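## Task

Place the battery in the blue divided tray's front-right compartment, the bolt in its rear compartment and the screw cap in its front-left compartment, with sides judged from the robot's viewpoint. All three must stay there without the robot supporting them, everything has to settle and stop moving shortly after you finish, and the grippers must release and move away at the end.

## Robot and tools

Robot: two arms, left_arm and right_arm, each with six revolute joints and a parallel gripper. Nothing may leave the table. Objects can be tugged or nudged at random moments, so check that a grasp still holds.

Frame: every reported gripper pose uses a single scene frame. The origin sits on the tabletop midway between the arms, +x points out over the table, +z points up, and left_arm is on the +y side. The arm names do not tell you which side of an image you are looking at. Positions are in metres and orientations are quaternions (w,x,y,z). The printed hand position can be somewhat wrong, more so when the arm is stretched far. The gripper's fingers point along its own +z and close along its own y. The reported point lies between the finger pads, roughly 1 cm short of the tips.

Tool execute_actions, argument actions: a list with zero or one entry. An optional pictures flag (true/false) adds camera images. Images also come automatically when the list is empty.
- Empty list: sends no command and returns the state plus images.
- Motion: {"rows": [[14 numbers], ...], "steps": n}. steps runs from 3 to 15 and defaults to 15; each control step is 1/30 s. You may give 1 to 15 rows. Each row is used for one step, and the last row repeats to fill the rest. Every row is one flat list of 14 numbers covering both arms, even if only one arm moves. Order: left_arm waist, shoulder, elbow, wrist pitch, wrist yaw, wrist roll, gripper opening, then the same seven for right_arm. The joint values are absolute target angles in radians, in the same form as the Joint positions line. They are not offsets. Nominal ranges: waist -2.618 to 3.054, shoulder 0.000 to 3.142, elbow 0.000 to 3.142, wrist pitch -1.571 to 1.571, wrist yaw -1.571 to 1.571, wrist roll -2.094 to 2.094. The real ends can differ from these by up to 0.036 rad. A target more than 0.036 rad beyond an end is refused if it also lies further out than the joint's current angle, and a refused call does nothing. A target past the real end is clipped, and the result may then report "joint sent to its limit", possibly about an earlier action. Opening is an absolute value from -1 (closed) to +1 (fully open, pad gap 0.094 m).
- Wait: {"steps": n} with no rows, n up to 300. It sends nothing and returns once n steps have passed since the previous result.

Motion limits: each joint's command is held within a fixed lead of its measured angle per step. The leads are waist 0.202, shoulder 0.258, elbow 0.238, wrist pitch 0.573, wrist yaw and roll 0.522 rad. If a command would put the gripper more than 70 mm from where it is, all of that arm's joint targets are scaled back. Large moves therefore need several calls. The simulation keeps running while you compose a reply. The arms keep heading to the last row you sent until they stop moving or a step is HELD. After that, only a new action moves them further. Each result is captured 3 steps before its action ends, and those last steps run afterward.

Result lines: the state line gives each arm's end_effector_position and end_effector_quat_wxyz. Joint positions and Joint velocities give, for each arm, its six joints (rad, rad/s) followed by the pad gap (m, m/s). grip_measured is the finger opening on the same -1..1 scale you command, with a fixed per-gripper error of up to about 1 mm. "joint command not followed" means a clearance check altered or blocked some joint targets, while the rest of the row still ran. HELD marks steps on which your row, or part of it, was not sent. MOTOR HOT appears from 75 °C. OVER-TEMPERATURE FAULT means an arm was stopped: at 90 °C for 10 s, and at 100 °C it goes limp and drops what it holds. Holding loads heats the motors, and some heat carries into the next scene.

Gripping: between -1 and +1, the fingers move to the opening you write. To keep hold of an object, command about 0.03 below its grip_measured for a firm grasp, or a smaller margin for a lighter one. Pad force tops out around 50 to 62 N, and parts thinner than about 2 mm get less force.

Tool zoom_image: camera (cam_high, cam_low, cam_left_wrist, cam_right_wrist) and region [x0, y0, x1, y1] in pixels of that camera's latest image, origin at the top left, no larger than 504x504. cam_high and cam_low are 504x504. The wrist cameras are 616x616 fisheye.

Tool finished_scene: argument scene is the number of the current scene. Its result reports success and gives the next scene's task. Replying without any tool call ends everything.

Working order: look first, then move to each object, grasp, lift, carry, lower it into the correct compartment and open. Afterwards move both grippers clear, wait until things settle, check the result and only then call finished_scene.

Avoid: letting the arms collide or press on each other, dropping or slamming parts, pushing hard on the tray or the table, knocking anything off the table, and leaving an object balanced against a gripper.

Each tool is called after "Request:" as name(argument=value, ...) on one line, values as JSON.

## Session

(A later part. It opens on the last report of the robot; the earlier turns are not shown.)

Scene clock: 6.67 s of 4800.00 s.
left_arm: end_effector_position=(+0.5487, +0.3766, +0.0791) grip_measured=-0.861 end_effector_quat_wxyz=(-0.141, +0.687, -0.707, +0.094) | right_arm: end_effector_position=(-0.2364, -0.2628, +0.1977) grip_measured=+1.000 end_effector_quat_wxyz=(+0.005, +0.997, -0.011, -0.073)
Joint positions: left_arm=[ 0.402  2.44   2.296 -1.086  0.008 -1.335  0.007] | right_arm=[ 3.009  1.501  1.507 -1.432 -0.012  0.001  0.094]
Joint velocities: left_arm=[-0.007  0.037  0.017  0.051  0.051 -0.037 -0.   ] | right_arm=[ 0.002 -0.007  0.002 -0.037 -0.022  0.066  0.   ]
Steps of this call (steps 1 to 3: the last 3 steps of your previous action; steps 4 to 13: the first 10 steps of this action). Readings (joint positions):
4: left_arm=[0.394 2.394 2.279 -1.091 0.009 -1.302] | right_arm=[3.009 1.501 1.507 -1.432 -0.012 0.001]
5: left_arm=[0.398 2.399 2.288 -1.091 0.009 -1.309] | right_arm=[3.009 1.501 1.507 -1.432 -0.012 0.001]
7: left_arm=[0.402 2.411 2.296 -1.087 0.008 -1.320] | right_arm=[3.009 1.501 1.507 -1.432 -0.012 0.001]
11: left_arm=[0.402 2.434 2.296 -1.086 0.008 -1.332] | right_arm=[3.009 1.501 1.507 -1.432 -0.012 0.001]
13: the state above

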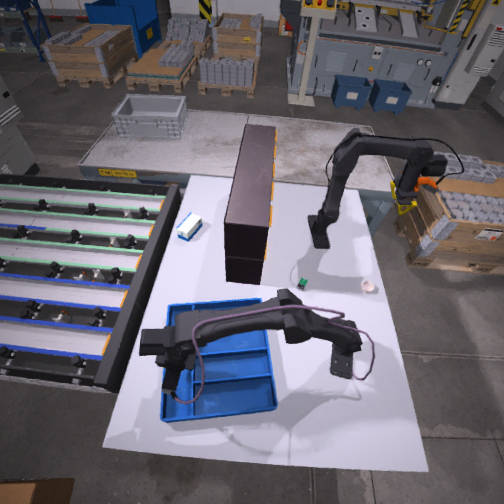

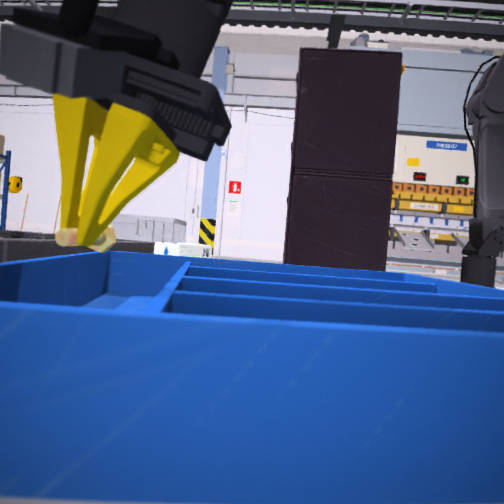

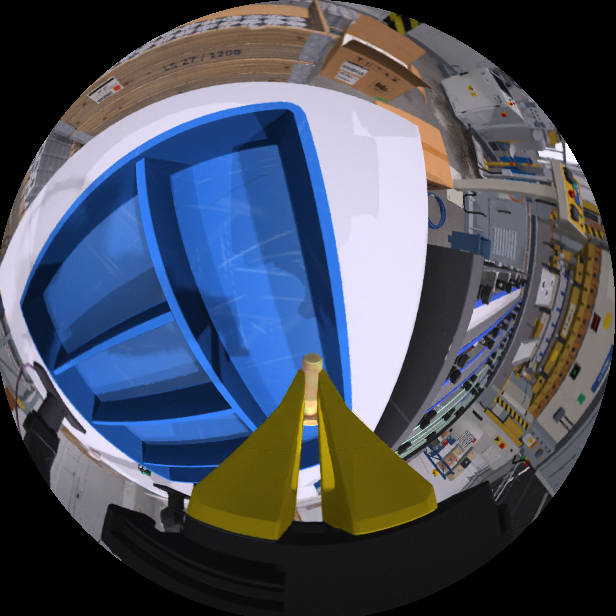

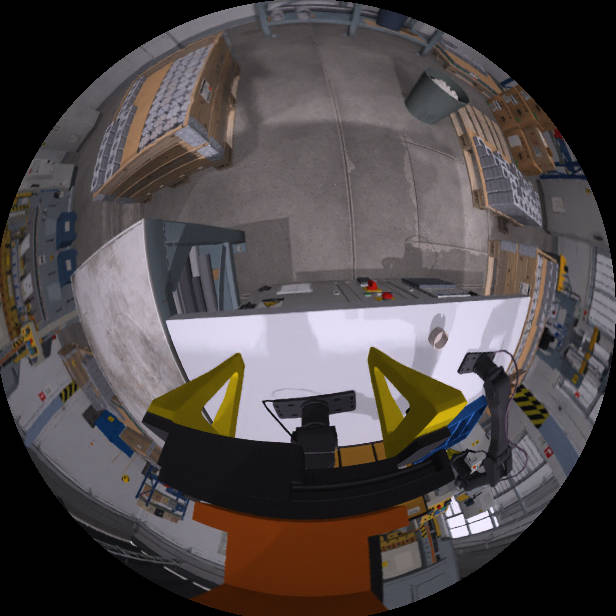

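Request:
execute_actions(actions=[{"rows":[[0.4,2.51,2.32,-1.12,0,-1.35,-0.88,3.0,1.5,1.5,-1.45,0,0,1]],"steps":13}])

Request:
execute_actions(actions=[{"rows":[[0.4,2.51,2.32,-1.12,0,-1.35,-0.55,3.0,1.5,1.5,-1.45,0,0,1]],"steps":7}])

Request:
execute_actions(actions=[{"rows":[[0.4,2.25,2.3,-1.12,0,-1.2,-0.55,3.0,1.5,1.5,-1.45,0,0,1]],"steps":10}])

Request:
execute_actions(actions=[{"rows":[[0.2,1.35,1.2,-1.3,0,0.3,0.5,3.0,1.5,1.5,-1.45,0,0,1]]}], pictures=true)

Request:
execute_actions(actions=[{"rows":[[-0.835,1.4,1.15,-1.3,0,0.95,0.5,3.0,1.5,1.5,-1.45,0,0,1]]}])

Request:
execute_actions(actions=[{"rows":[[-0.835,1.57,1.17,-1.15,0,0.95,0.5,3.0,1.5,1.5,-1.45,0,0,1]]}])

Request:
execute_actions(actions=[{"steps":5}], pictures=true)

Scene clock: 7.23 s of 4800.00 s.
left_arm: end_effector_position=(+0.5395, +0.3747, +0.0313) grip_measured=-0.861 end_effector_quat_wxyz=(-0.096, +0.694, -0.710, +0.066) | right_arm: end_effector_position=(-0.2364, -0.2628, +0.1977) grip_measured=+1.000 end_effector_quat_wxyz=(+0.005, +0.997, -0.011, -0.073)
Joint positions: left_arm=[ 0.402  2.533  2.306 -1.11   0.008 -1.34   0.007] | right_arm=[ 3.009  1.501  1.507 -1.432 -0.012  0.001  0.094]
Joint velocities: left_arm=[ 0.002  0.042 -0.007 -0.066  0.037 -0.007  0.001] | right_arm=[-0.012  0.012 -0.007  0.022 -0.022  0.037  0.   ]
Steps of this call (steps 1 to 3: the last 3 steps of your previous action; steps 4 to 7: the robot went on to your last target; steps 8 to 17: the first 10 steps of this action). Readings (joint positions):
8: left_arm=[0.402 2.447 2.299 -1.089 0.008 -1.339] | right_arm=[3.009 1.501 1.507 -1.432 -0.012 0.001]
9: left_arm=[0.402 2.455 2.304 -1.090 0.008 -1.339] | right_arm=[3.009 1.501 1.507 -1.432 -0.012 0.001]
11: left_arm=[0.402 2.478 2.306 -1.092 0.008 -1.339] | right_arm=[3.009 1.501 1.507 -1.432 -0.012 0.001]
15: left_arm=[0.402 2.524 2.306 -1.104 0.008 -1.340] | right_arm=[3.009 1.501 1.507 -1.432 -0.012 0.001]
17: the state above

Scene clock: 7.47 s of 4800.00 s.
left_arm: end_effector_position=(+0.5390, +0.3746, +0.0313) grip_measured=-0.554 end_effector_quat_wxyz=(-0.096, +0.694, -0.711, +0.065) | right_arm: end_effector_position=(-0.2364, -0.2628, +0.1977) grip_measured=+1.000 end_effector_quat_wxyz=(+0.005, +0.997, -0.011, -0.073)
Joint positions: left_arm=[ 0.402  2.532  2.306 -1.112  0.008 -1.34   0.021] | right_arm=[ 3.009  1.501  1.507 -1.432 -0.012  0.001  0.094]
Joint velocities: left_arm=[ 0.017  0.002 -0.027 -0.022 -0.007 -0.007  0.004] | right_arm=[ 0.002 -0.007 -0.012  0.066 -0.007 -0.022  0.   ]
Steps of this call (steps 1 to 3: the last 3 steps of your previous action; steps 4 to 7: the first 4 steps of this action). Readings (joint positions):
4: left_arm=[0.402 2.532 2.306 -1.112 0.008 -1.340] | right_arm=[3.009 1.501 1.507 -1.432 -0.012 0.001]
5: left_arm=[0.402 2.532 2.306 -1.112 0.008 -1.340] | right_arm=[3.009 1.501 1.507 -1.432 -0.012 0.001]
7: the state above

Scene clock: 7.80 s of 4800.00 s.
left_arm: end_effector_position=(+0.5407, +0.3749, +0.1135) grip_measured=-0.552 end_effector_quat_wxyz=(-0.158, +0.661, -0.727, +0.097) | right_arm: end_effector_position=(-0.2363, -0.2628, +0.1977) grip_measured=+1.000 end_effector_quat_wxyz=(+0.005, +0.997, -0.011, -0.072)
Joint positions: left_arm=[ 0.402  2.364  2.287 -1.121  0.008 -1.269  0.021] | right_arm=[ 3.009  1.501  1.507 -1.432 -0.012  0.001  0.094]
Joint velocities: left_arm=[ 0.002 -1.023 -0.002 -0.022  0.081  0.3   -0.001] | right_arm=[-0.012 -0.007  0.007 -0.007 -0.022 -0.007  0.   ]
Steps of this call (steps 1 to 3: the last 3 steps of your previous action; steps 4 to 10: the first 7 steps of this action). Readings (joint positions):
4: left_arm=[0.402 2.522 2.302 -1.111 0.008 -1.331] | right_arm=[3.009 1.501 1.507 -1.432 -0.012 0.001]
5: left_arm=[0.402 2.507 2.292 -1.115 0.008 -1.319] | right_arm=[3.009 1.501 1.507 -1.432 -0.012 0.001]
7: left_arm=[0.402 2.461 2.287 -1.121 0.008 -1.299] | right_arm=[3.009 1.501 1.507 -1.432 -0.012 0.001]
10: the state above

Scene clock: 8.30 s of 4800.00 s.
left_arm: end_effector_position=(+0.3618, +0.2575, +0.2221) grip_measured=+0.498 end_effector_quat_wxyz=(+0.186, -0.203, +0.960, -0.046) | right_arm: end_effector_position=(-0.2363, -0.2628, +0.1977) grip_measured=+1.000 end_effector_quat_wxyz=(+0.005, +0.997, -0.011, -0.072)
Joint positions: left_arm=[ 0.182  1.575  1.615 -1.225  0.009 -0.43   0.07 ] | right_arm=[ 3.009  1.501  1.507 -1.432 -0.012  0.001  0.094]
Joint velocities: left_arm=[ 0.129 -2.259 -2.122 -0.125 -0.095  2.498 -0.   ] | right_arm=[-0.007 -0.007 -0.002 -0.037 -0.007 -0.037  0.   ]
Steps of this call (steps 1 to 3: the last 3 steps of your previous action; steps 4 to 15: the first 12 steps of this action). Readings (joint positions):
4: left_arm=[0.394 2.230 2.268 -1.107 0.005 -1.201] | right_arm=[3.009 1.501 1.507 -1.432 -0.012 0.001]
5: left_arm=[0.383 2.185 2.227 -1.111 -0.000 -1.150] | right_arm=[3.009 1.501 1.507 -1.432 -0.012 0.001]
7: left_arm=[0.335 2.091 2.136 -1.139 -0.002 -1.040] | right_arm=[3.009 1.501 1.507 -1.432 -0.012 0.001]
11: left_arm=[0.216 1.864 1.898 -1.184 0.003 -0.760] | right_arm=[3.009 1.501 1.507 -1.432 -0.012 0.001]
15: the state above

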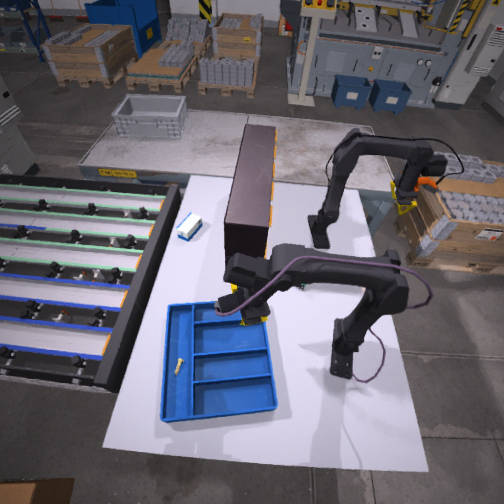

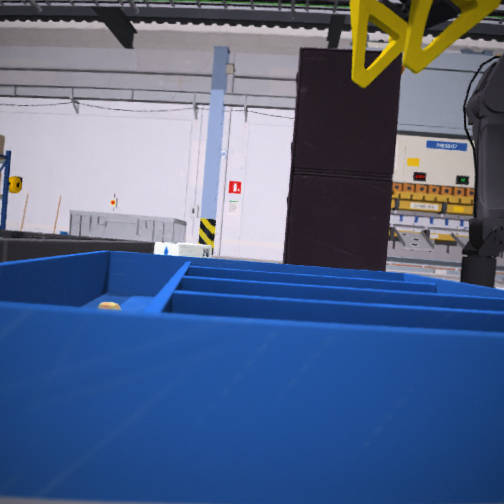

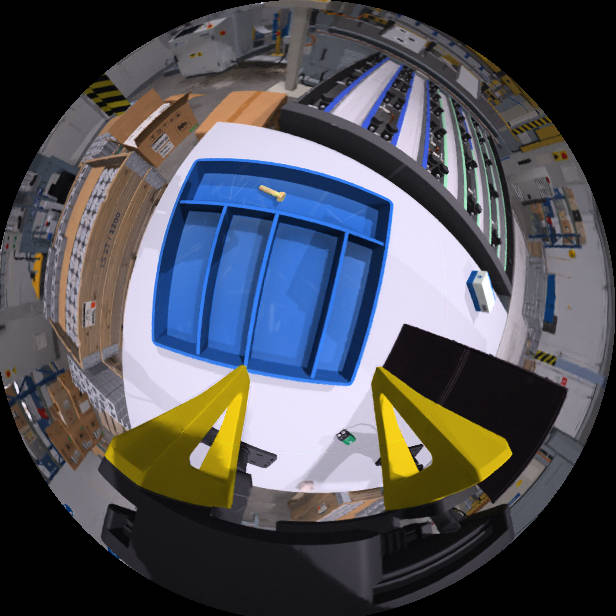

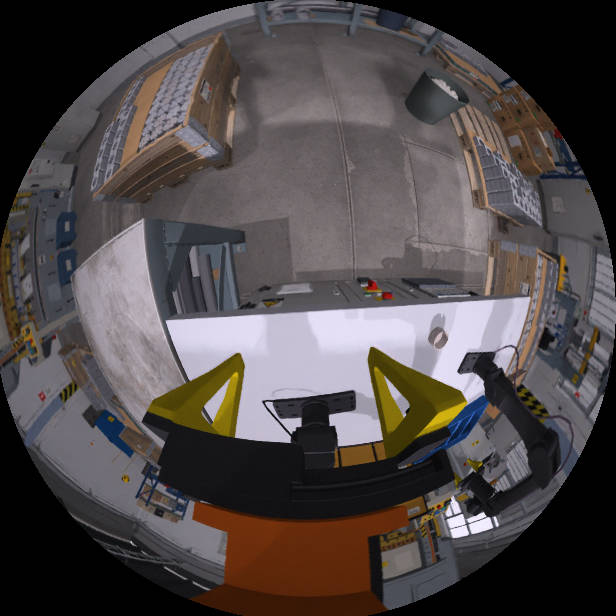

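Scene clock: 8.80 s of 4800.00 s.
left_arm: end_effector_position=(+0.1741, +0.0999, +0.1214) grip_measured=+0.499 end_effector_quat_wxyz=(+0.001, +0.703, +0.711, +0.002) | right_arm: end_effector_position=(-0.2363, -0.2628, +0.1977) grip_measured=+1.000 end_effector_quat_wxyz=(+0.005, +0.997, -0.011, -0.072)
Joint positions: left_arm=[-0.579  1.426  1.146 -1.288 -0.004  0.787  0.07 ] | right_arm=[ 3.009  1.501  1.507 -1.432 -0.012  0.001  0.094]
Joint velocities: left_arm=[-2.083  0.002  0.002  0.066 -0.051  1.077 -0.   ] | right_arm=[ 0.002  0.007 -0.002 -0.037  0.037 -0.007  0.   ]
Steps of this call (steps 1 to 3: the last 3 steps of your previous action; steps 4 to 15: the first 12 steps of this action). Readings (joint positions):
4: left_arm=[0.176 1.329 1.337 -1.275 -0.001 -0.073] | right_arm=[3.009 1.501 1.507 -1.432 -0.012 0.001]
5: left_arm=[0.133 1.323 1.292 -1.292 -0.007 0.001] | right_arm=[3.009 1.501 1.507 -1.432 -0.012 0.001]
7: left_arm=[0.005 1.356 1.211 -1.295 -0.009 0.185] | right_arm=[3.009 1.501 1.507 -1.432 -0.012 0.001]
11: left_arm=[-0.284 1.428 1.146 -1.294 -0.005 0.566] | right_arm=[3.009 1.501 1.507 -1.432 -0.012 0.001]
15: the state above

Scene clock: 9.30 s of 4800.00 s.
left_arm: end_effector_position=(+0.1407, +0.0331, +0.0865) grip_measured=+0.499 end_effector_quat_wxyz=(-0.011, +0.833, +0.553, -0.003) | right_arm: end_effector_position=(-0.2363, -0.2628, +0.1977) grip_measured=+1.000 end_effector_quat_wxyz=(+0.005, +0.997, -0.011, -0.072)
Joint positions: left_arm=[-0.842  1.587  1.156 -1.163  0.006  0.934  0.07 ] | right_arm=[ 3.009  1.501  1.507 -1.432 -0.012  0.001  0.094]
Joint velocities: left_arm=[-0.002  0.017 -0.002  0.022 -0.037  0.037 -0.001] | right_arm=[-0.002  0.002  0.007  0.007  0.051  0.007  0.   ]
Steps of this call (steps 1 to 3: the last 3 steps of your previous action; steps 4 to 15: the first 12 steps of this action). Readings (joint positions):
4: left_arm=[-0.823 1.439 1.148 -1.283 0.006 0.878] | right_arm=[3.009 1.501 1.507 -1.432 -0.012 0.001]
5: left_arm=[-0.841 1.466 1.154 -1.268 0.009 0.891] | right_arm=[3.009 1.501 1.507 -1.432 -0.012 0.001]
7: left_arm=[-0.844 1.535 1.156 -1.219 0.008 0.909] | right_arm=[3.009 1.501 1.507 -1.432 -0.012 0.001]
11: left_arm=[-0.842 1.588 1.156 -1.173 0.006 0.926] | right_arm=[3.009 1.501 1.507 -1.432 -0.012 0.001]
15: the state above

Scene clock: 9.47 s of 4800.00 s.
left_arm: end_effector_position=(+0.1411, +0.0324, +0.0864) grip_measured=+0.499 end_effector_quat_wxyz=(-0.010, +0.834, +0.552, -0.003) | right_arm: end_effector_position=(-0.2363, -0.2628, +0.1977) grip_measured=+1.000 end_effector_quat_wxyz=(+0.005, +0.997, -0.011, -0.072)
Joint positions: left_arm=[-0.842  1.587  1.156 -1.159  0.006  0.937  0.07 ] | right_arm=[ 3.009  1.501  1.507 -1.432 -0.012  0.001  0.094]
Joint velocities: left_arm=[ 0.002  0.012 -0.012 -0.051 -0.022 -0.022 -0.001] | right_arm=[-0.012 -0.002  0.012  0.037 -0.037  0.037  0.   ]
Kept back: nothing.
Steps of this call (steps 1 to 3: the last 3 steps of your previous action; steps 4 to 5: the robot went on to your last target). Readings (joint positions):
1: left_arm=[-0.842 1.587 1.156 -1.161 0.006 0.935] | right_arm=[3.009 1.501 1.507 -1.432 -0.012 0.001]
2: left_arm=[-0.842 1.587 1.156 -1.161 0.006 0.936] | right_arm=[3.009 1.501 1.507 -1.432 -0.012 0.001]
4: left_arm=[-0.842 1.587 1.156 -1.160 0.006 0.937] | right_arm=[3.009 1.501 1.507 -1.432 -0.012 0.001]
5: the state above

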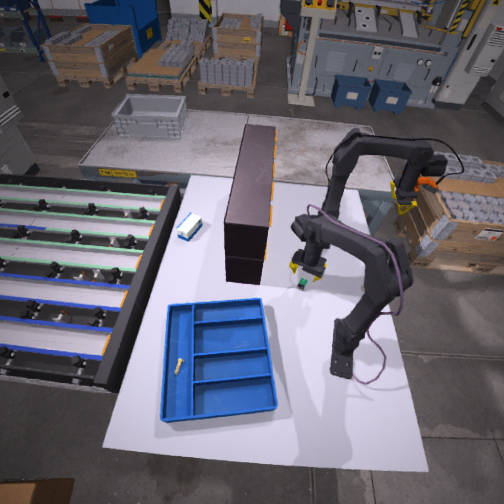

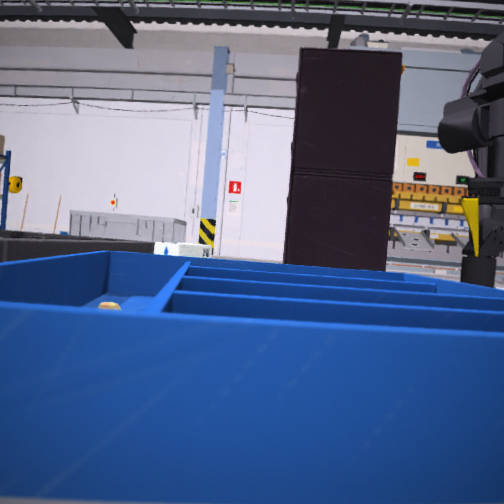

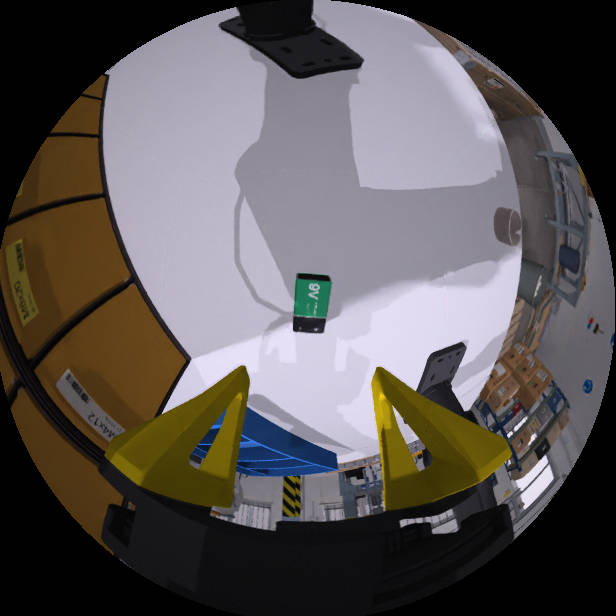

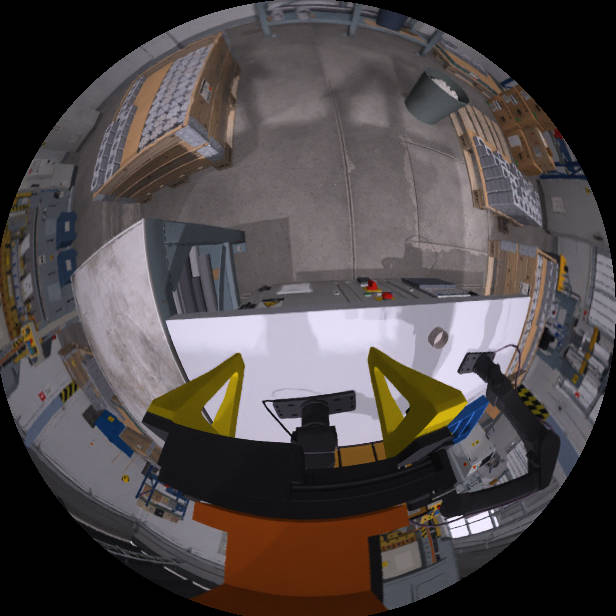

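Request:
execute_actions(actions=[{"rows":[[-0.88,1.62,1.08,-1.0,0,0.95,0.3,3.0,1.5,1.5,-1.45,0,0,1],[-0.88,1.62,1.08,-1.0,0,0.95,0.3,3.0,1.5,1.5,-1.45,0,0,1],[-0.88,1.62,1.08,-0.97,0,0.95,0.3,3.0,1.5,1.5,-1.45,0,0,1],[-0.88,1.68,0.98,-0.845,0,0.95,0.3,3.0,1.5,1.5,-1.45,0,0,1]]}])

Request:
execute_actions(actions=[{"steps":6}], pictures=true)

Scene clock: 10.00 s of 4800.00 s.
left_arm: end_effector_position=(+0.1337, +0.0283, +0.0162) grip_measured=+0.302 end_effector_quat_wxyz=(-0.020, +0.844, +0.537, -0.001) | right_arm: end_effector_position=(-0.2363, -0.2628, +0.1977) grip_measured=+1.000 end_effector_quat_wxyz=(+0.005, +0.997, -0.011, -0.072)
Joint positions: left_arm=[-0.876  1.696  0.977 -0.891  0.004  0.939  0.061] | right_arm=[ 3.009  1.501  1.507 -1.432 -0.012  0.001  0.094]
Joint velocities: left_arm=[ 0.007 -0.012 -0.017  0.344  0.051 -0.037 -0.001] | right_arm=[ 0.002  0.002  0.017 -0.081 -0.081 -0.037  0.   ]
Steps of this call (steps 1 to 4: the robot went on to your last target; steps 5 to 16: the first 12 steps of this action). Readings (joint positions):
5: left_arm=[-0.845 1.588 1.147 -1.141 0.005 0.938] | right_arm=[3.009 1.501 1.507 -1.432 -0.012 0.001]
6: left_arm=[-0.852 1.589 1.131 -1.110 0.004 0.938] | right_arm=[3.009 1.501 1.507 -1.432 -0.012 0.001]
8: left_arm=[-0.868 1.608 1.090 -1.045 0.004 0.939] | right_arm=[3.009 1.501 1.507 -1.432 -0.012 0.001]
12: left_arm=[-0.876 1.682 0.992 -0.927 0.004 0.939] | right_arm=[3.009 1.501 1.507 -1.432 -0.012 0.001]
16: the state above

Scene clock: 10.20 s of 4800.00 s.
left_arm: end_effector_position=(+0.1374, +0.0216, +0.0160) grip_measured=+0.302 end_effector_quat_wxyz=(-0.004, +0.844, +0.537, -0.002) | right_arm: end_effector_position=(-0.2363, -0.2628, +0.1977) grip_measured=+1.000 end_effector_quat_wxyz=(+0.005, +0.997, -0.011, -0.072)
Joint positions: left_arm=[-0.876  1.696  0.977 -0.86   0.004  0.939  0.061] | right_arm=[ 3.009  1.501  1.507 -1.432 -0.012  0.001  0.094]
Joint velocities: left_arm=[ 0.007  0.002  0.012  0.051 -0.007 -0.095 -0.   ] | right_arm=[-0.007  0.017 -0.002 -0.037 -0.037 -0.037  0.   ]
Kept back: nothing.
Steps of this call (steps 1 to 3: the last 3 steps of your previous action; steps 4 to 6: the robot went on to your last target). Readings (joint positions):
1: left_arm=[-0.876 1.696 0.977 -0.882 0.004 0.939] | right_arm=[3.009 1.501 1.507 -1.432 -0.012 0.001]
2: left_arm=[-0.876 1.696 0.977 -0.875 0.004 0.939] | right_arm=[3.009 1.501 1.507 -1.432 -0.012 0.001]
4: left_arm=[-0.876 1.696 0.977 -0.866 0.004 0.939] | right_arm=[3.009 1.501 1.507 -1.432 -0.012 0.001]
6: the state above

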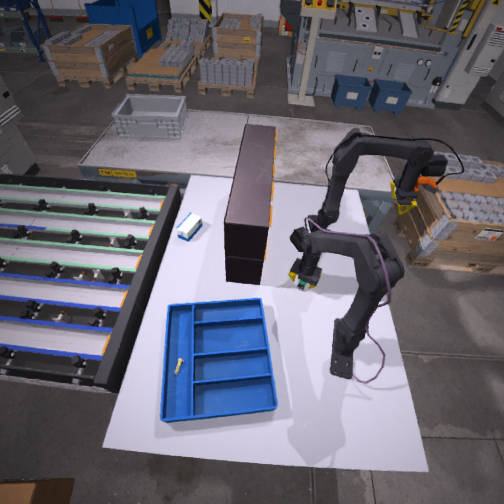

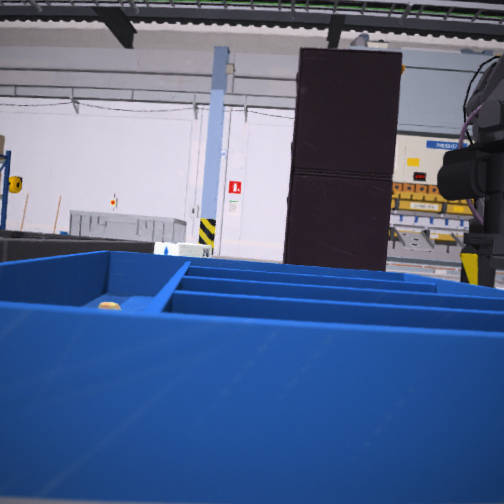

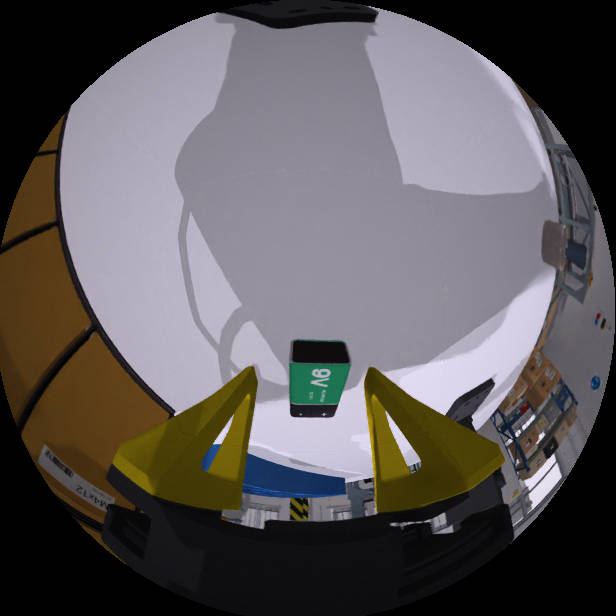

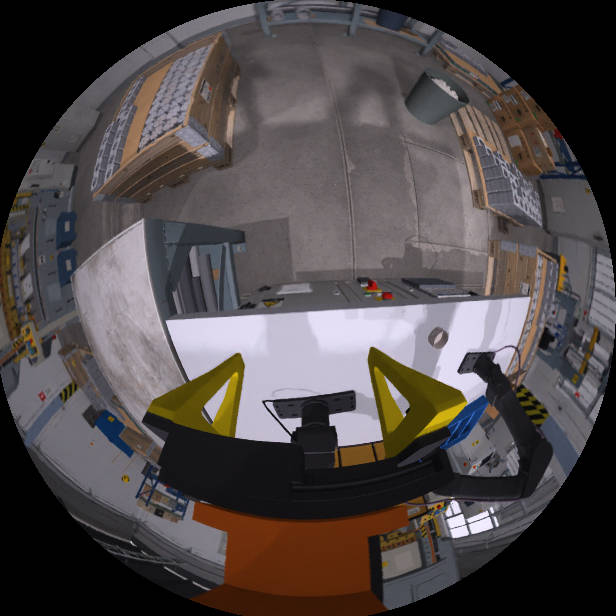

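Request:
execute_actions(actions=[{"rows":[[-0.88,1.68,0.98,-0.845,0,0.98,-0.48,3.0,1.5,1.5,-1.45,0,0,1]],"steps":13}])

Request:
execute_actions(actions=[{"rows":[[-0.88,1.4,1.15,-1.3,0,0.98,-0.49,3.0,1.5,1.5,-1.45,0,0,1]],"steps":13}])

Request:
execute_actions(actions=[{"rows":[[-0.026,1.45,1.3,-1.35,0,0.6,-0.49,3.0,1.5,1.5,-1.45,0,0,1]]}])

Request:
execute_actions(actions=[{"rows":[[-0.026,2.06,1.87,-1.33,0,-0.3,-0.49,3.0,1.5,1.5,-1.45,0,0,1]]}])

Request:
execute_actions(actions=[{"steps":12}], pictures=true)

Scene clock: 10.70 s of 4800.00 s.
left_arm: end_effector_position=(+0.1384, +0.0198, +0.0160) grip_measured=-0.459 end_effector_quat_wxyz=(-0.000, +0.851, +0.526, -0.002) | right_arm: end_effector_position=(-0.2363, -0.2628, +0.1977) grip_measured=+1.000 end_effector_quat_wxyz=(+0.005, +0.997, -0.011, -0.072)
Joint positions: left_arm=[-0.876  1.696  0.977 -0.852  0.003  0.965  0.025] | right_arm=[ 3.009  1.501  1.507 -1.432 -0.012  0.001  0.094]
Joint velocities: left_arm=[ 0.002 -0.017  0.007  0.037 -0.081  0.037 -0.   ] | right_arm=[-0.007  0.002  0.007 -0.022 -0.066  0.037  0.   ]
Steps of this call (steps 1 to 5: the robot went on to your last target; steps 6 to 15: the first 10 steps of this action). Readings (joint positions):
6: left_arm=[-0.876 1.696 0.977 -0.854 0.004 0.943] | right_arm=[3.009 1.501 1.507 -1.432 -0.012 0.001]
7: left_arm=[-0.876 1.696 0.977 -0.854 0.004 0.948] | right_arm=[3.009 1.501 1.507 -1.432 -0.012 0.001]
9: left_arm=[-0.876 1.696 0.977 -0.853 0.003 0.956] | right_arm=[3.009 1.501 1.507 -1.432 -0.012 0.001]
13: left_arm=[-0.876 1.696 0.977 -0.852 0.003 0.963] | right_arm=[3.009 1.501 1.507 -1.432 -0.012 0.001]
15: the state above

Scene clock: 11.13 s of 4800.00 s.
left_arm: end_effector_position=(+0.1278, +0.0392, +0.1330) grip_measured=-0.459 end_effector_quat_wxyz=(+0.064, +0.850, +0.523, -0.005) | right_arm: end_effector_position=(-0.2363, -0.2628, +0.1977) grip_measured=+1.000 end_effector_quat_wxyz=(+0.005, +0.997, -0.011, -0.072)
Joint positions: left_arm=[-0.876  1.382  1.148 -1.208  0.003  0.969  0.025] | right_arm=[ 3.009  1.501  1.507 -1.432 -0.012  0.001  0.094]
Joint velocities: left_arm=[-0.007 -0.007 -0.012 -0.564 -0.037 -0.022 -0.   ] | right_arm=[-0.012 -0.002 -0.007  0.022 -0.022 -0.051  0.   ]
Steps of this call (steps 1 to 3: the last 3 steps of your previous action; steps 4 to 13: the first 10 steps of this action). Readings (joint positions):
4: left_arm=[-0.876 1.685 0.987 -0.878 0.003 0.967] | right_arm=[3.009 1.501 1.507 -1.432 -0.012 0.001]
5: left_arm=[-0.876 1.659 1.003 -0.934 0.003 0.967] | right_arm=[3.009 1.501 1.507 -1.432 -0.012 0.001]
7: left_arm=[-0.876 1.569 1.045 -1.028 0.003 0.967] | right_arm=[3.009 1.501 1.507 -1.432 -0.012 0.001]
11: left_arm=[-0.876 1.403 1.138 -1.169 0.003 0.968] | right_arm=[3.009 1.501 1.507 -1.432 -0.012 0.001]
13: the state above

Scene clock: 11.63 s of 4800.00 s.
left_arm: end_effector_position=(+0.2580, +0.1918, +0.1501) grip_measured=-0.459 end_effector_quat_wxyz=(+0.044, +0.440, +0.897, +0.008) | right_arm: end_effector_position=(-0.2363, -0.2628, +0.1977) grip_measured=+1.000 end_effector_quat_wxyz=(+0.005, +0.997, -0.011, -0.072)
Joint positions: left_arm=[-0.082  1.452  1.279 -1.308 -0.001  0.636  0.025] | right_arm=[ 3.009  1.501  1.507 -1.432 -0.012  0.001  0.094]
Joint velocities: left_arm=[ 1.609 -0.007 -0.002 -0.022 -0.154 -0.212  0.   ] | right_arm=[ 0.012  0.002 -0.002 -0.007 -0.037  0.022  0.   ]
Steps of this call (steps 1 to 3: the last 3 steps of your previous action; steps 4 to 15: the first 12 steps of this action). Readings (joint positions):
4: left_arm=[-0.853 1.404 1.165 -1.278 0.014 0.919] | right_arm=[3.009 1.501 1.507 -1.432 -0.012 0.001]
5: left_arm=[-0.798 1.424 1.201 -1.308 0.021 0.858] | right_arm=[3.009 1.501 1.507 -1.432 -0.012 0.001]
7: left_arm=[-0.657 1.448 1.257 -1.306 0.018 0.769] | right_arm=[3.009 1.501 1.507 -1.432 -0.012 0.001]
11: left_arm=[-0.364 1.452 1.279 -1.301 0.009 0.675] | right_arm=[3.009 1.501 1.507 -1.432 -0.012 0.001]
15: the state above

Scene clock: 12.13 s of 4800.00 s.
left_arm: end_effector_position=(+0.4037, +0.1789, +0.0893) grip_measured=-0.458 end_effector_quat_wxyz=(+0.002, +0.012, +1.000, +0.004) | right_arm: end_effector_position=(-0.2363, -0.2628, +0.1977) grip_measured=+1.000 end_effector_quat_wxyz=(+0.005, +0.997, -0.011, -0.072)
Joint positions: left_arm=[-0.019  2.107  1.836 -1.298 -0.009 -0.189  0.025] | right_arm=[ 3.009  1.501  1.507 -1.432 -0.012  0.001  0.094]
Joint velocities: left_arm=[ 0.002  0.149 -0.012 -0.154  0.095 -0.652 -0.001] | right_arm=[-0.002 -0.007 -0.002  0.066  0.022  0.007  0.   ]
Steps of this call (steps 1 to 3: the last 3 steps of your previous action; steps 4 to 15: the first 12 steps of this action). Readings (joint positions):
4: left_arm=[-0.013 1.484 1.314 -1.356 -0.013 0.550] | right_arm=[3.009 1.501 1.507 -1.432 -0.012 0.001]
5: left_arm=[-0.016 1.551 1.395 -1.398 -0.013 0.452] | right_arm=[3.009 1.501 1.507 -1.432 -0.012 0.001]
7: left_arm=[-0.019 1.707 1.554 -1.382 -0.012 0.273] | right_arm=[3.009 1.501 1.507 -1.432 -0.012 0.001]
11: left_arm=[-0.019 2.008 1.820 -1.317 -0.011 -0.042] | right_arm=[3.009 1.501 1.507 -1.432 -0.012 0.001]
15: the state above

Scene clock: 12.53 s of 4800.00 s.
left_arm: end_effector_position=(+0.3994, +0.1796, +0.0994) grip_measured=-0.458 end_effector_quat_wxyz=(+0.005, -0.035, +0.999, +0.003) | right_arm: end_effector_position=(-0.2363, -0.2628, +0.1977) grip_measured=+1.000 end_effector_quat_wxyz=(+0.005, +0.997, -0.011, -0.072)
Joint positions: left_arm=[-0.019  2.081  1.836 -1.318 -0.008 -0.282  0.025] | right_arm=[ 3.009  1.501  1.507 -1.432 -0.012  0.001  0.094]
Joint velocities: left_arm=[-0.007 -0.012 -0.002  0.022 -0.007 -0.11  -0.   ] | right_arm=[-0.012 -0.012  0.007  0.037 -0.051  0.051  0.   ]
Kept back: nothing.
Steps of this call (steps 1 to 3: the last 3 steps of your previous action; steps 4 to 12: the robot went on to your last target). Readings (joint positions):
1: left_arm=[-0.019 2.108 1.836 -1.302 -0.009 -0.209] | right_arm=[3.009 1.501 1.507 -1.432 -0.012 0.001]
2: left_arm=[-0.019 2.105 1.836 -1.306 -0.009 -0.225] | right_arm=[3.009 1.501 1.507 -1.432 -0.012 0.001]
4: left_arm=[-0.019 2.094 1.836 -1.310 -0.008 -0.248] | right_arm=[3.009 1.501 1.507 -1.432 -0.012 0.001]
8: left_arm=[-0.019 2.081 1.836 -1.316 -0.008 -0.272] | right_arm=[3.009 1.501 1.507 -1.432 -0.012 0.001]
12: the state above

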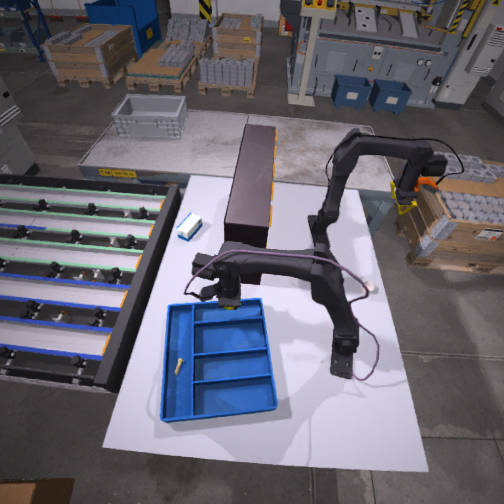

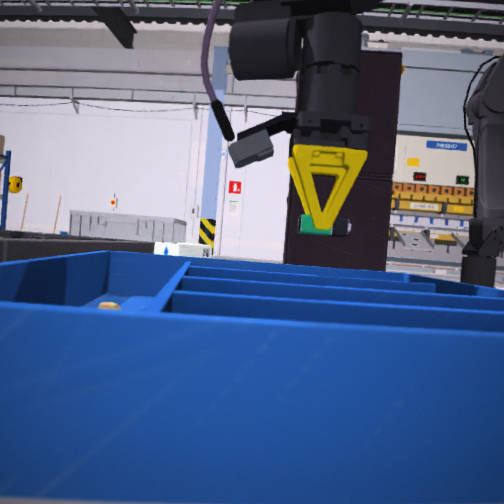

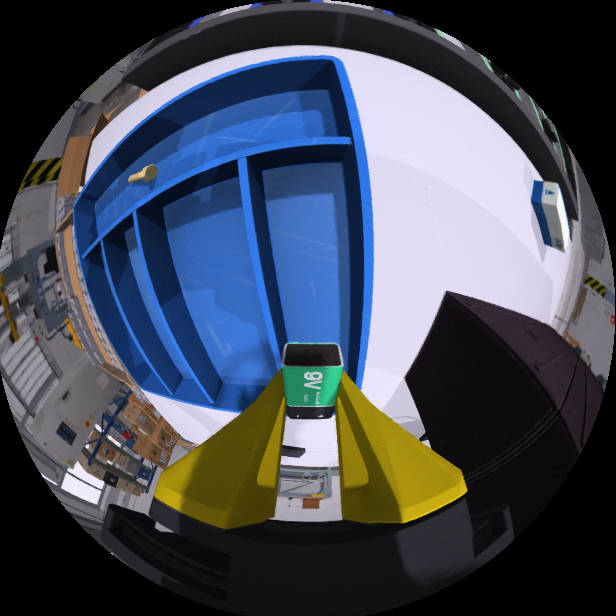

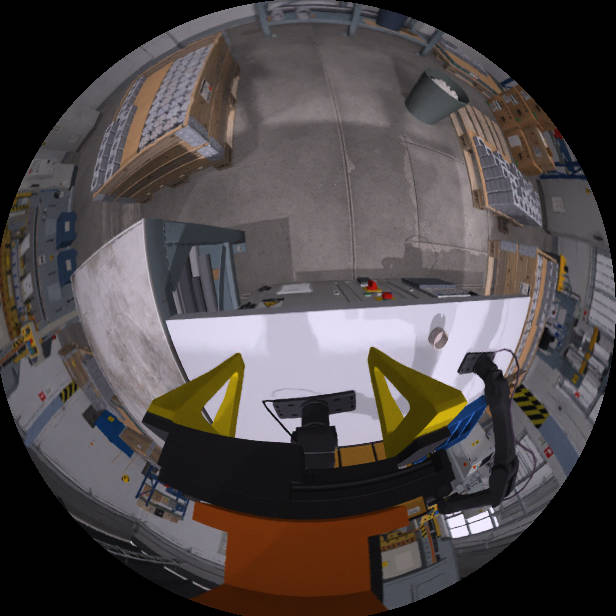

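Request:
execute_actions(actions=[{"rows":[[-0.026,2.085,1.75,-1.18,0,-0.32,-0.49,3.0,1.5,1.5,-1.45,0,0,1],[-0.026,2.085,1.75,-1.18,0,-0.32,-0.49,3.0,1.5,1.5,-1.45,0,0,1],[-0.026,2.085,1.75,-1.15,0,-0.32,-0.49,3.0,1.5,1.5,-1.45,0,0,1],[-0.026,2.115,1.635,-1.07,0,-0.32,-0.49,3.0,1.5,1.5,-1.45,0,0,1]]}])

Request:
execute_actions(actions=[{"rows":[[-0.026,2.115,1.635,-1.07,0,-0.32,-0.2,3.0,1.5,1.5,-1.45,0,0,1]],"steps":7}])

Request:
execute_actions(actions=[{"rows":[[-0.026,1.98,1.82,-1.36,0,-0.32,-0.2,3.0,1.5,1.5,-1.45,0,0,1]],"steps":10}])

Request:
execute_actions(actions=[{"rows":[[-0.026,1.35,1.2,-1.35,0,0.5,0.6,3.0,1.5,1.5,-1.45,0,0,1]],"steps":12}], pictures=true)

Request:
execute_actions(actions=[{"rows":[[-1.0,1.35,1.15,-1.33,0,0.5,1,3.0,1.5,1.5,-1.45,0,0,1]]}])

Request:
execute_actions(actions=[{"rows":[[-1.773,1.45,1.2,-1.3,0,0,1,3.0,1.5,1.5,-1.45,0,0,1]],"steps":13}])

Request:
execute_actions(actions=[{"rows":[[-1.773,1.6,1.21,-1.15,0,0,1,3.0,1.5,1.5,-1.45,0,0,1]]}])

Request:
execute_actions(actions=[{"steps":4}], pictures=true)

Scene clock: 13.17 s of 4800.00 s.
left_arm: end_effector_position=(+0.3890, +0.1817, +0.0258) grip_measured=-0.458 end_effector_quat_wxyz=(-0.025, -0.047, +0.999, +0.010) | right_arm: end_effector_position=(-0.2363, -0.2628, +0.1977) grip_measured=+1.000 end_effector_quat_wxyz=(+0.005, +0.997, -0.011, -0.072)
Joint positions: left_arm=[-0.019  2.141  1.632 -1.115 -0.007 -0.308  0.025] | right_arm=[ 3.009  1.501  1.507 -1.432 -0.012  0.001  0.094]
Joint velocities: left_arm=[-0.022 -0.09  -0.002  0.227  0.037 -0.022 -0.001] | right_arm=[-0.007 -0.007  0.002 -0.081 -0.007 -0.066  0.   ]
Steps of this call (steps 1 to 7: the robot went on to your last target; steps 8 to 19: the first 12 steps of this action). Readings (joint positions):
8: left_arm=[-0.019 2.079 1.823 -1.301 -0.008 -0.290] | right_arm=[3.009 1.501 1.507 -1.432 -0.012 0.001]
9: left_arm=[-0.019 2.076 1.804 -1.276 -0.008 -0.294] | right_arm=[3.009 1.501 1.507 -1.432 -0.012 0.001]
11: left_arm=[-0.019 2.080 1.756 -1.219 -0.008 -0.300] | right_arm=[3.009 1.501 1.507 -1.432 -0.012 0.001]
15: left_arm=[-0.019 2.118 1.650 -1.136 -0.008 -0.305] | right_arm=[3.009 1.501 1.507 -1.432 -0.012 0.001]
19: the state above

Scene clock: 13.40 s of 4800.00 s.
left_arm: end_effector_position=(+0.3968, +0.1786, +0.0271) grip_measured=-0.204 end_effector_quat_wxyz=(-0.008, -0.048, +0.999, +0.004) | right_arm: end_effector_position=(-0.2363, -0.2628, +0.1977) grip_measured=+1.000 end_effector_quat_wxyz=(+0.005, +0.997, -0.011, -0.072)
Joint positions: left_arm=[-0.021  2.137  1.632 -1.083 -0.003 -0.309  0.037] | right_arm=[ 3.009  1.501  1.507 -1.432 -0.012  0.001  0.094]
Joint velocities: left_arm=[-0.007  0.002 -0.017  0.007  0.007  0.007  0.004] | right_arm=[ 0.002 -0.007  0.002 -0.037 -0.007 -0.007  0.   ]
Steps of this call (steps 1 to 3: the last 3 steps of your previous action; steps 4 to 7: the first 4 steps of this action). Readings (joint positions):
4: left_arm=[-0.019 2.137 1.632 -1.091 -0.007 -0.308] | right_arm=[3.009 1.501 1.507 -1.432 -0.012 0.001]
5: left_arm=[-0.019 2.137 1.632 -1.088 -0.003 -0.309] | right_arm=[3.009 1.501 1.507 -1.432 -0.012 0.001]
7: the state above

Scene clock: 13.73 s of 4800.00 s.
left_arm: end_effector_position=(+0.4005, +0.1778, +0.1106) grip_measured=-0.202 end_effector_quat_wxyz=(+0.036, -0.048, +0.998, -0.008) | right_arm: end_effector_position=(-0.2363, -0.2628, +0.1977) grip_measured=+1.000 end_effector_quat_wxyz=(+0.005, +0.997, -0.011, -0.072)
Joint positions: left_arm=[-0.021  2.018  1.784 -1.264 -0.003 -0.309  0.037] | right_arm=[ 3.009  1.501  1.507 -1.432 -0.012  0.001  0.094]
Joint velocities: left_arm=[-0.017 -0.779  0.491 -0.403  0.022  0.051 -0.001] | right_arm=[ 0.002 -0.032  0.007 -0.037 -0.037  0.037  0.   ]
Steps of this call (steps 1 to 3: the last 3 steps of your previous action; steps 4 to 10: the first 7 steps of this action). Readings (joint positions):
4: left_arm=[-0.021 2.133 1.646 -1.102 -0.003 -0.309] | right_arm=[3.009 1.501 1.507 -1.432 -0.012 0.001]
5: left_arm=[-0.021 2.129 1.667 -1.140 -0.003 -0.309] | right_arm=[3.009 1.501 1.507 -1.432 -0.012 0.001]
7: left_arm=[-0.021 2.095 1.717 -1.200 -0.003 -0.309] | right_arm=[3.009 1.501 1.507 -1.432 -0.012 0.001]
10: the state above

Scene clock: 14.13 s of 4800.00 s.
left_arm: end_effector_position=(+0.2385, +0.2130, +0.1547) grip_measured=+0.598 end_effector_quat_wxyz=(+0.037, +0.267, +0.963, +0.004) | right_arm: end_effector_position=(-0.2363, -0.2628, +0.1977) grip_measured=+1.000 end_effector_quat_wxyz=(+0.005, +0.997, -0.011, -0.072)
Joint positions: left_arm=[-0.021  1.376  1.235 -1.354 -0.003  0.327  0.075] | right_arm=[ 3.009  1.501  1.507 -1.432 -0.012  0.001  0.094]
Joint velocities: left_arm=[-0.012 -1.165 -0.569 -0.681 -0.022  1.106 -0.001] | right_arm=[ 0.017 -0.002 -0.002  0.022 -0.066  0.037  0.   ]
Steps of this call (steps 1 to 3: the last 3 steps of your previous action; steps 4 to 12: the first 9 steps of this action). Readings (joint positions):
4: left_arm=[-0.021 1.929 1.774 -1.275 -0.003 -0.241] | right_arm=[3.009 1.501 1.507 -1.432 -0.012 0.001]
5: left_arm=[-0.021 1.871 1.693 -1.257 -0.003 -0.152] | right_arm=[3.009 1.501 1.507 -1.432 -0.012 0.001]
7: left_arm=[-0.021 1.733 1.539 -1.280 -0.003 0.017] | right_arm=[3.009 1.501 1.507 -1.432 -0.012 0.001]
11: left_arm=[-0.021 1.426 1.263 -1.327 -0.003 0.286] | right_arm=[3.009 1.501 1.507 -1.432 -0.012 0.001]
12: the state above

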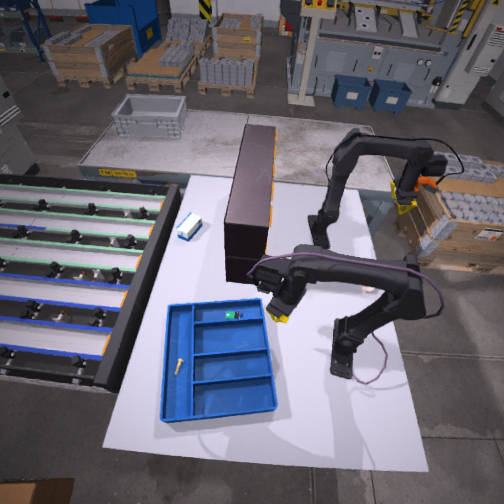

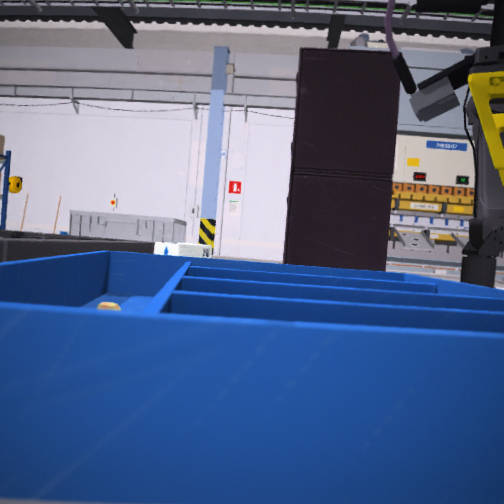

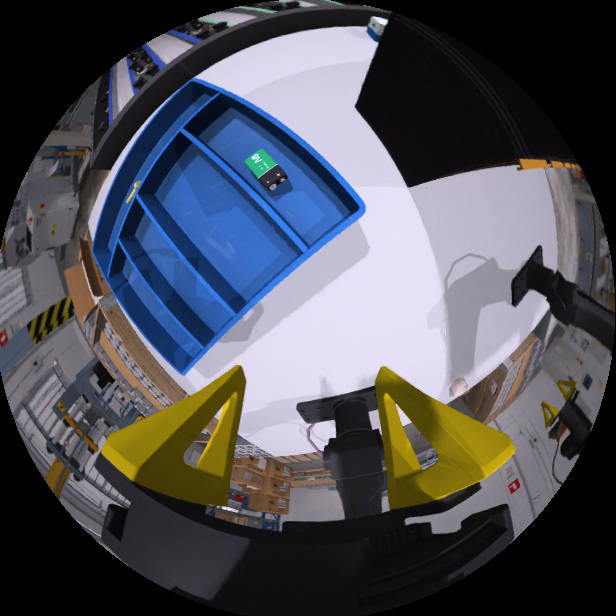

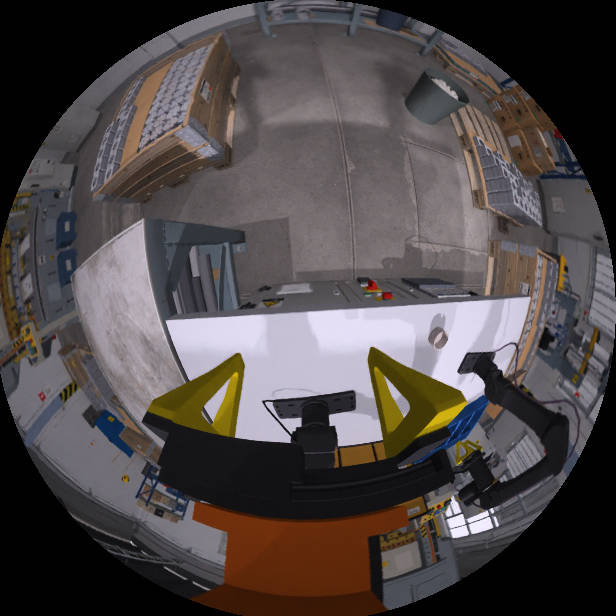

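Scene clock: 14.63 s of 4800.00 s.
left_arm: end_effector_position=(+0.1243, +0.0669, +0.1393) grip_measured=+1.000 end_effector_quat_wxyz=(+0.026, +0.687, +0.726, -0.004) | right_arm: end_effector_position=(-0.2363, -0.2628, +0.1977) grip_measured=+1.000 end_effector_quat_wxyz=(+0.005, +0.997, -0.011, -0.072)
Joint positions: left_arm=[-0.838  1.356  1.159 -1.321 -0.006  0.483  0.094] | right_arm=[ 3.009  1.501  1.507 -1.432 -0.012  0.001  0.094]
Joint velocities: left_arm=[-2.083  0.017  0.002  0.095  0.037  0.037  0.   ] | right_arm=[ 0.007  0.007 -0.007  0.037 -0.007  0.037  0.   ]
Steps of this call (steps 1 to 3: the last 3 steps of your previous action; steps 4 to 15: the first 12 steps of this action). Readings (joint positions):
4: left_arm=[-0.045 1.336 1.212 -1.368 -0.015 0.422] | right_arm=[3.009 1.501 1.507 -1.432 -0.012 0.001]
5: left_arm=[-0.104 1.337 1.197 -1.355 -0.020 0.434] | right_arm=[3.009 1.501 1.507 -1.432 -0.012 0.001]
7: left_arm=[-0.250 1.346 1.171 -1.343 -0.016 0.454] | right_arm=[3.009 1.501 1.507 -1.432 -0.012 0.001]
11: left_arm=[-0.544 1.356 1.159 -1.329 -0.009 0.475] | right_arm=[3.009 1.501 1.507 -1.432 -0.012 0.001]
15: the state above

Scene clock: 15.07 s of 4800.00 s.
left_arm: end_effector_position=(-0.0625, +0.0279, +0.1209) grip_measured=+1.000 end_effector_quat_wxyz=(+0.001, +0.820, +0.572, +0.001) | right_arm: end_effector_position=(-0.2363, -0.2628, +0.1977) grip_measured=+1.000 end_effector_quat_wxyz=(+0.005, +0.997, -0.011, -0.072)
Joint positions: left_arm=[-1.665  1.465  1.178 -1.284 -0.004  0.065  0.094] | right_arm=[ 3.009  1.501  1.507 -1.432 -0.012  0.001  0.094]
Joint velocities: left_arm=[-1.99   0.017  0.022 -0.051 -0.037 -0.374  0.   ] | right_arm=[-0.012 -0.007 -0.012 -0.051 -0.051  0.022  0.   ]
Steps of this call (steps 1 to 3: the last 3 steps of your previous action; steps 4 to 13: the first 10 steps of this action). Readings (joint positions):
4: left_arm=[-1.028 1.365 1.162 -1.323 -0.003 0.419] | right_arm=[3.009 1.501 1.507 -1.432 -0.012 0.001]
5: left_arm=[-1.089 1.384 1.171 -1.323 -0.008 0.337] | right_arm=[3.009 1.501 1.507 -1.432 -0.012 0.001]
7: left_arm=[-1.231 1.430 1.178 -1.304 -0.008 0.218] | right_arm=[3.009 1.501 1.507 -1.432 -0.012 0.001]
11: left_arm=[-1.521 1.465 1.178 -1.285 -0.006 0.095] | right_arm=[3.009 1.501 1.507 -1.432 -0.012 0.001]
13: the state above

Scene clock: 15.57 s of 4800.00 s.
left_arm: end_effector_position=(-0.1034, +0.0088, +0.0879) grip_measured=+1.000 end_effector_quat_wxyz=(-0.009, +0.838, +0.546, +0.005) | right_arm: end_effector_position=(-0.2363, -0.2628, +0.1977) grip_measured=+1.000 end_effector_quat_wxyz=(+0.005, +0.997, -0.011, -0.072)
Joint positions: left_arm=[-1.78   1.616  1.193 -1.164  0.009  0.013  0.094] | right_arm=[ 3.009  1.501  1.507 -1.432 -0.012  0.001  0.094]
Joint velocities: left_arm=[-0.027 -0.012 -0.002 -0.051 -0.037 -0.022  0.   ] | right_arm=[ 0.002 -0.042 -0.007  0.007  0.007 -0.051  0.   ]
Steps of this call (steps 1 to 3: the last 3 steps of your previous action; steps 4 to 15: the first 12 steps of this action). Readings (joint positions):
4: left_arm=[-1.786 1.477 1.181 -1.281 0.010 0.035] | right_arm=[3.009 1.501 1.507 -1.432 -0.012 0.001]
5: left_arm=[-1.784 1.503 1.189 -1.268 0.010 0.030] | right_arm=[3.009 1.501 1.507 -1.432 -0.012 0.001]
7: left_arm=[-1.781 1.566 1.193 -1.219 0.009 0.023] | right_arm=[3.009 1.501 1.507 -1.432 -0.012 0.001]
11: left_arm=[-1.780 1.617 1.193 -1.174 0.009 0.016] | right_arm=[3.009 1.501 1.507 -1.432 -0.012 0.001]
15: the state above

Scene clock: 15.70 s of 4800.00 s.
left_arm: end_effector_position=(-0.1037, +0.0081, +0.0879) grip_measured=+1.000 end_effector_quat_wxyz=(-0.008, +0.837, +0.547, +0.003) | right_arm: end_effector_position=(-0.2363, -0.2628, +0.1977) grip_measured=+1.000 end_effector_quat_wxyz=(+0.005, +0.997, -0.011, -0.072)
Joint positions: left_arm=[-1.78   1.616  1.193 -1.161  0.009  0.012  0.094] | right_arm=[ 3.009  1.501  1.507 -1.432 -0.012  0.001  0.094]
Joint velocities: left_arm=[-0.002  0.002  0.017 -0.022 -0.022 -0.095  0.   ] | right_arm=[ 0.002 -0.007 -0.002  0.022  0.037  0.007  0.   ]
Kept back: nothing.
Steps of this call (steps 1 to 3: the last 3 steps of your previous action; step 4: the robot went on to your last target). Readings (joint positions):
1: left_arm=[-1.780 1.616 1.193 -1.163 0.009 0.012] | right_arm=[3.009 1.501 1.507 -1.432 -0.012 0.001]
2: left_arm=[-1.780 1.616 1.193 -1.162 0.009 0.012] | right_arm=[3.009 1.501 1.507 -1.432 -0.012 0.001]
4: the state above

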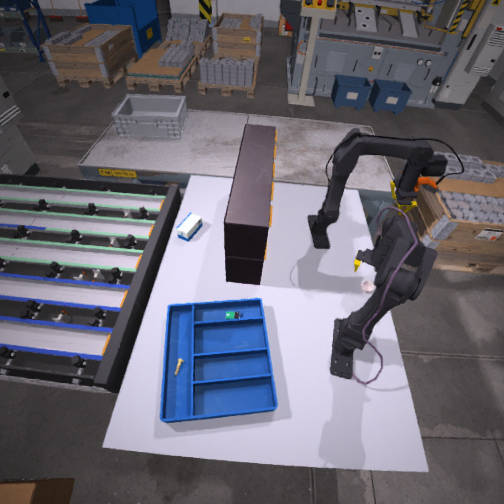

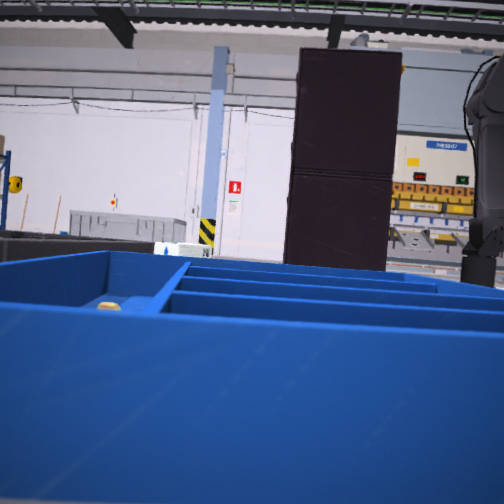

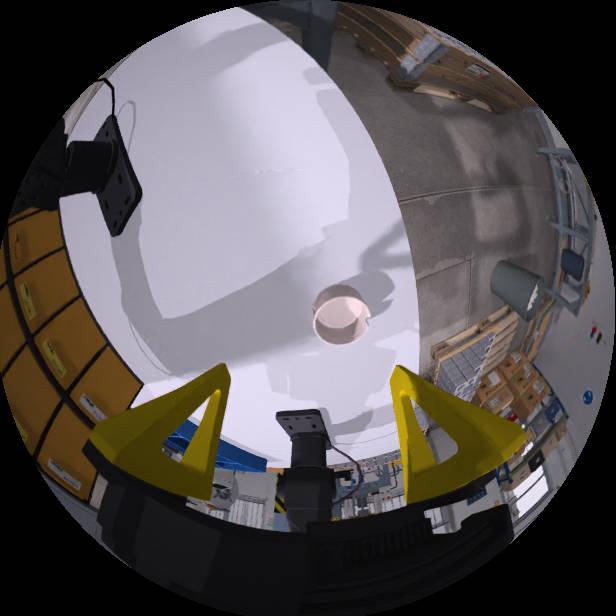

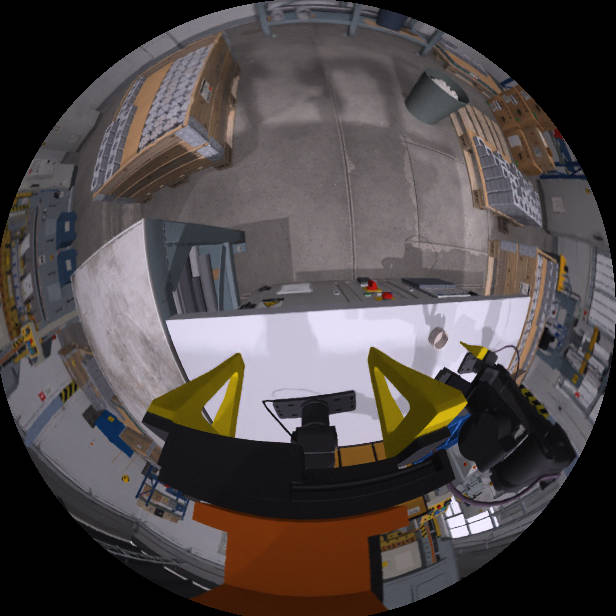

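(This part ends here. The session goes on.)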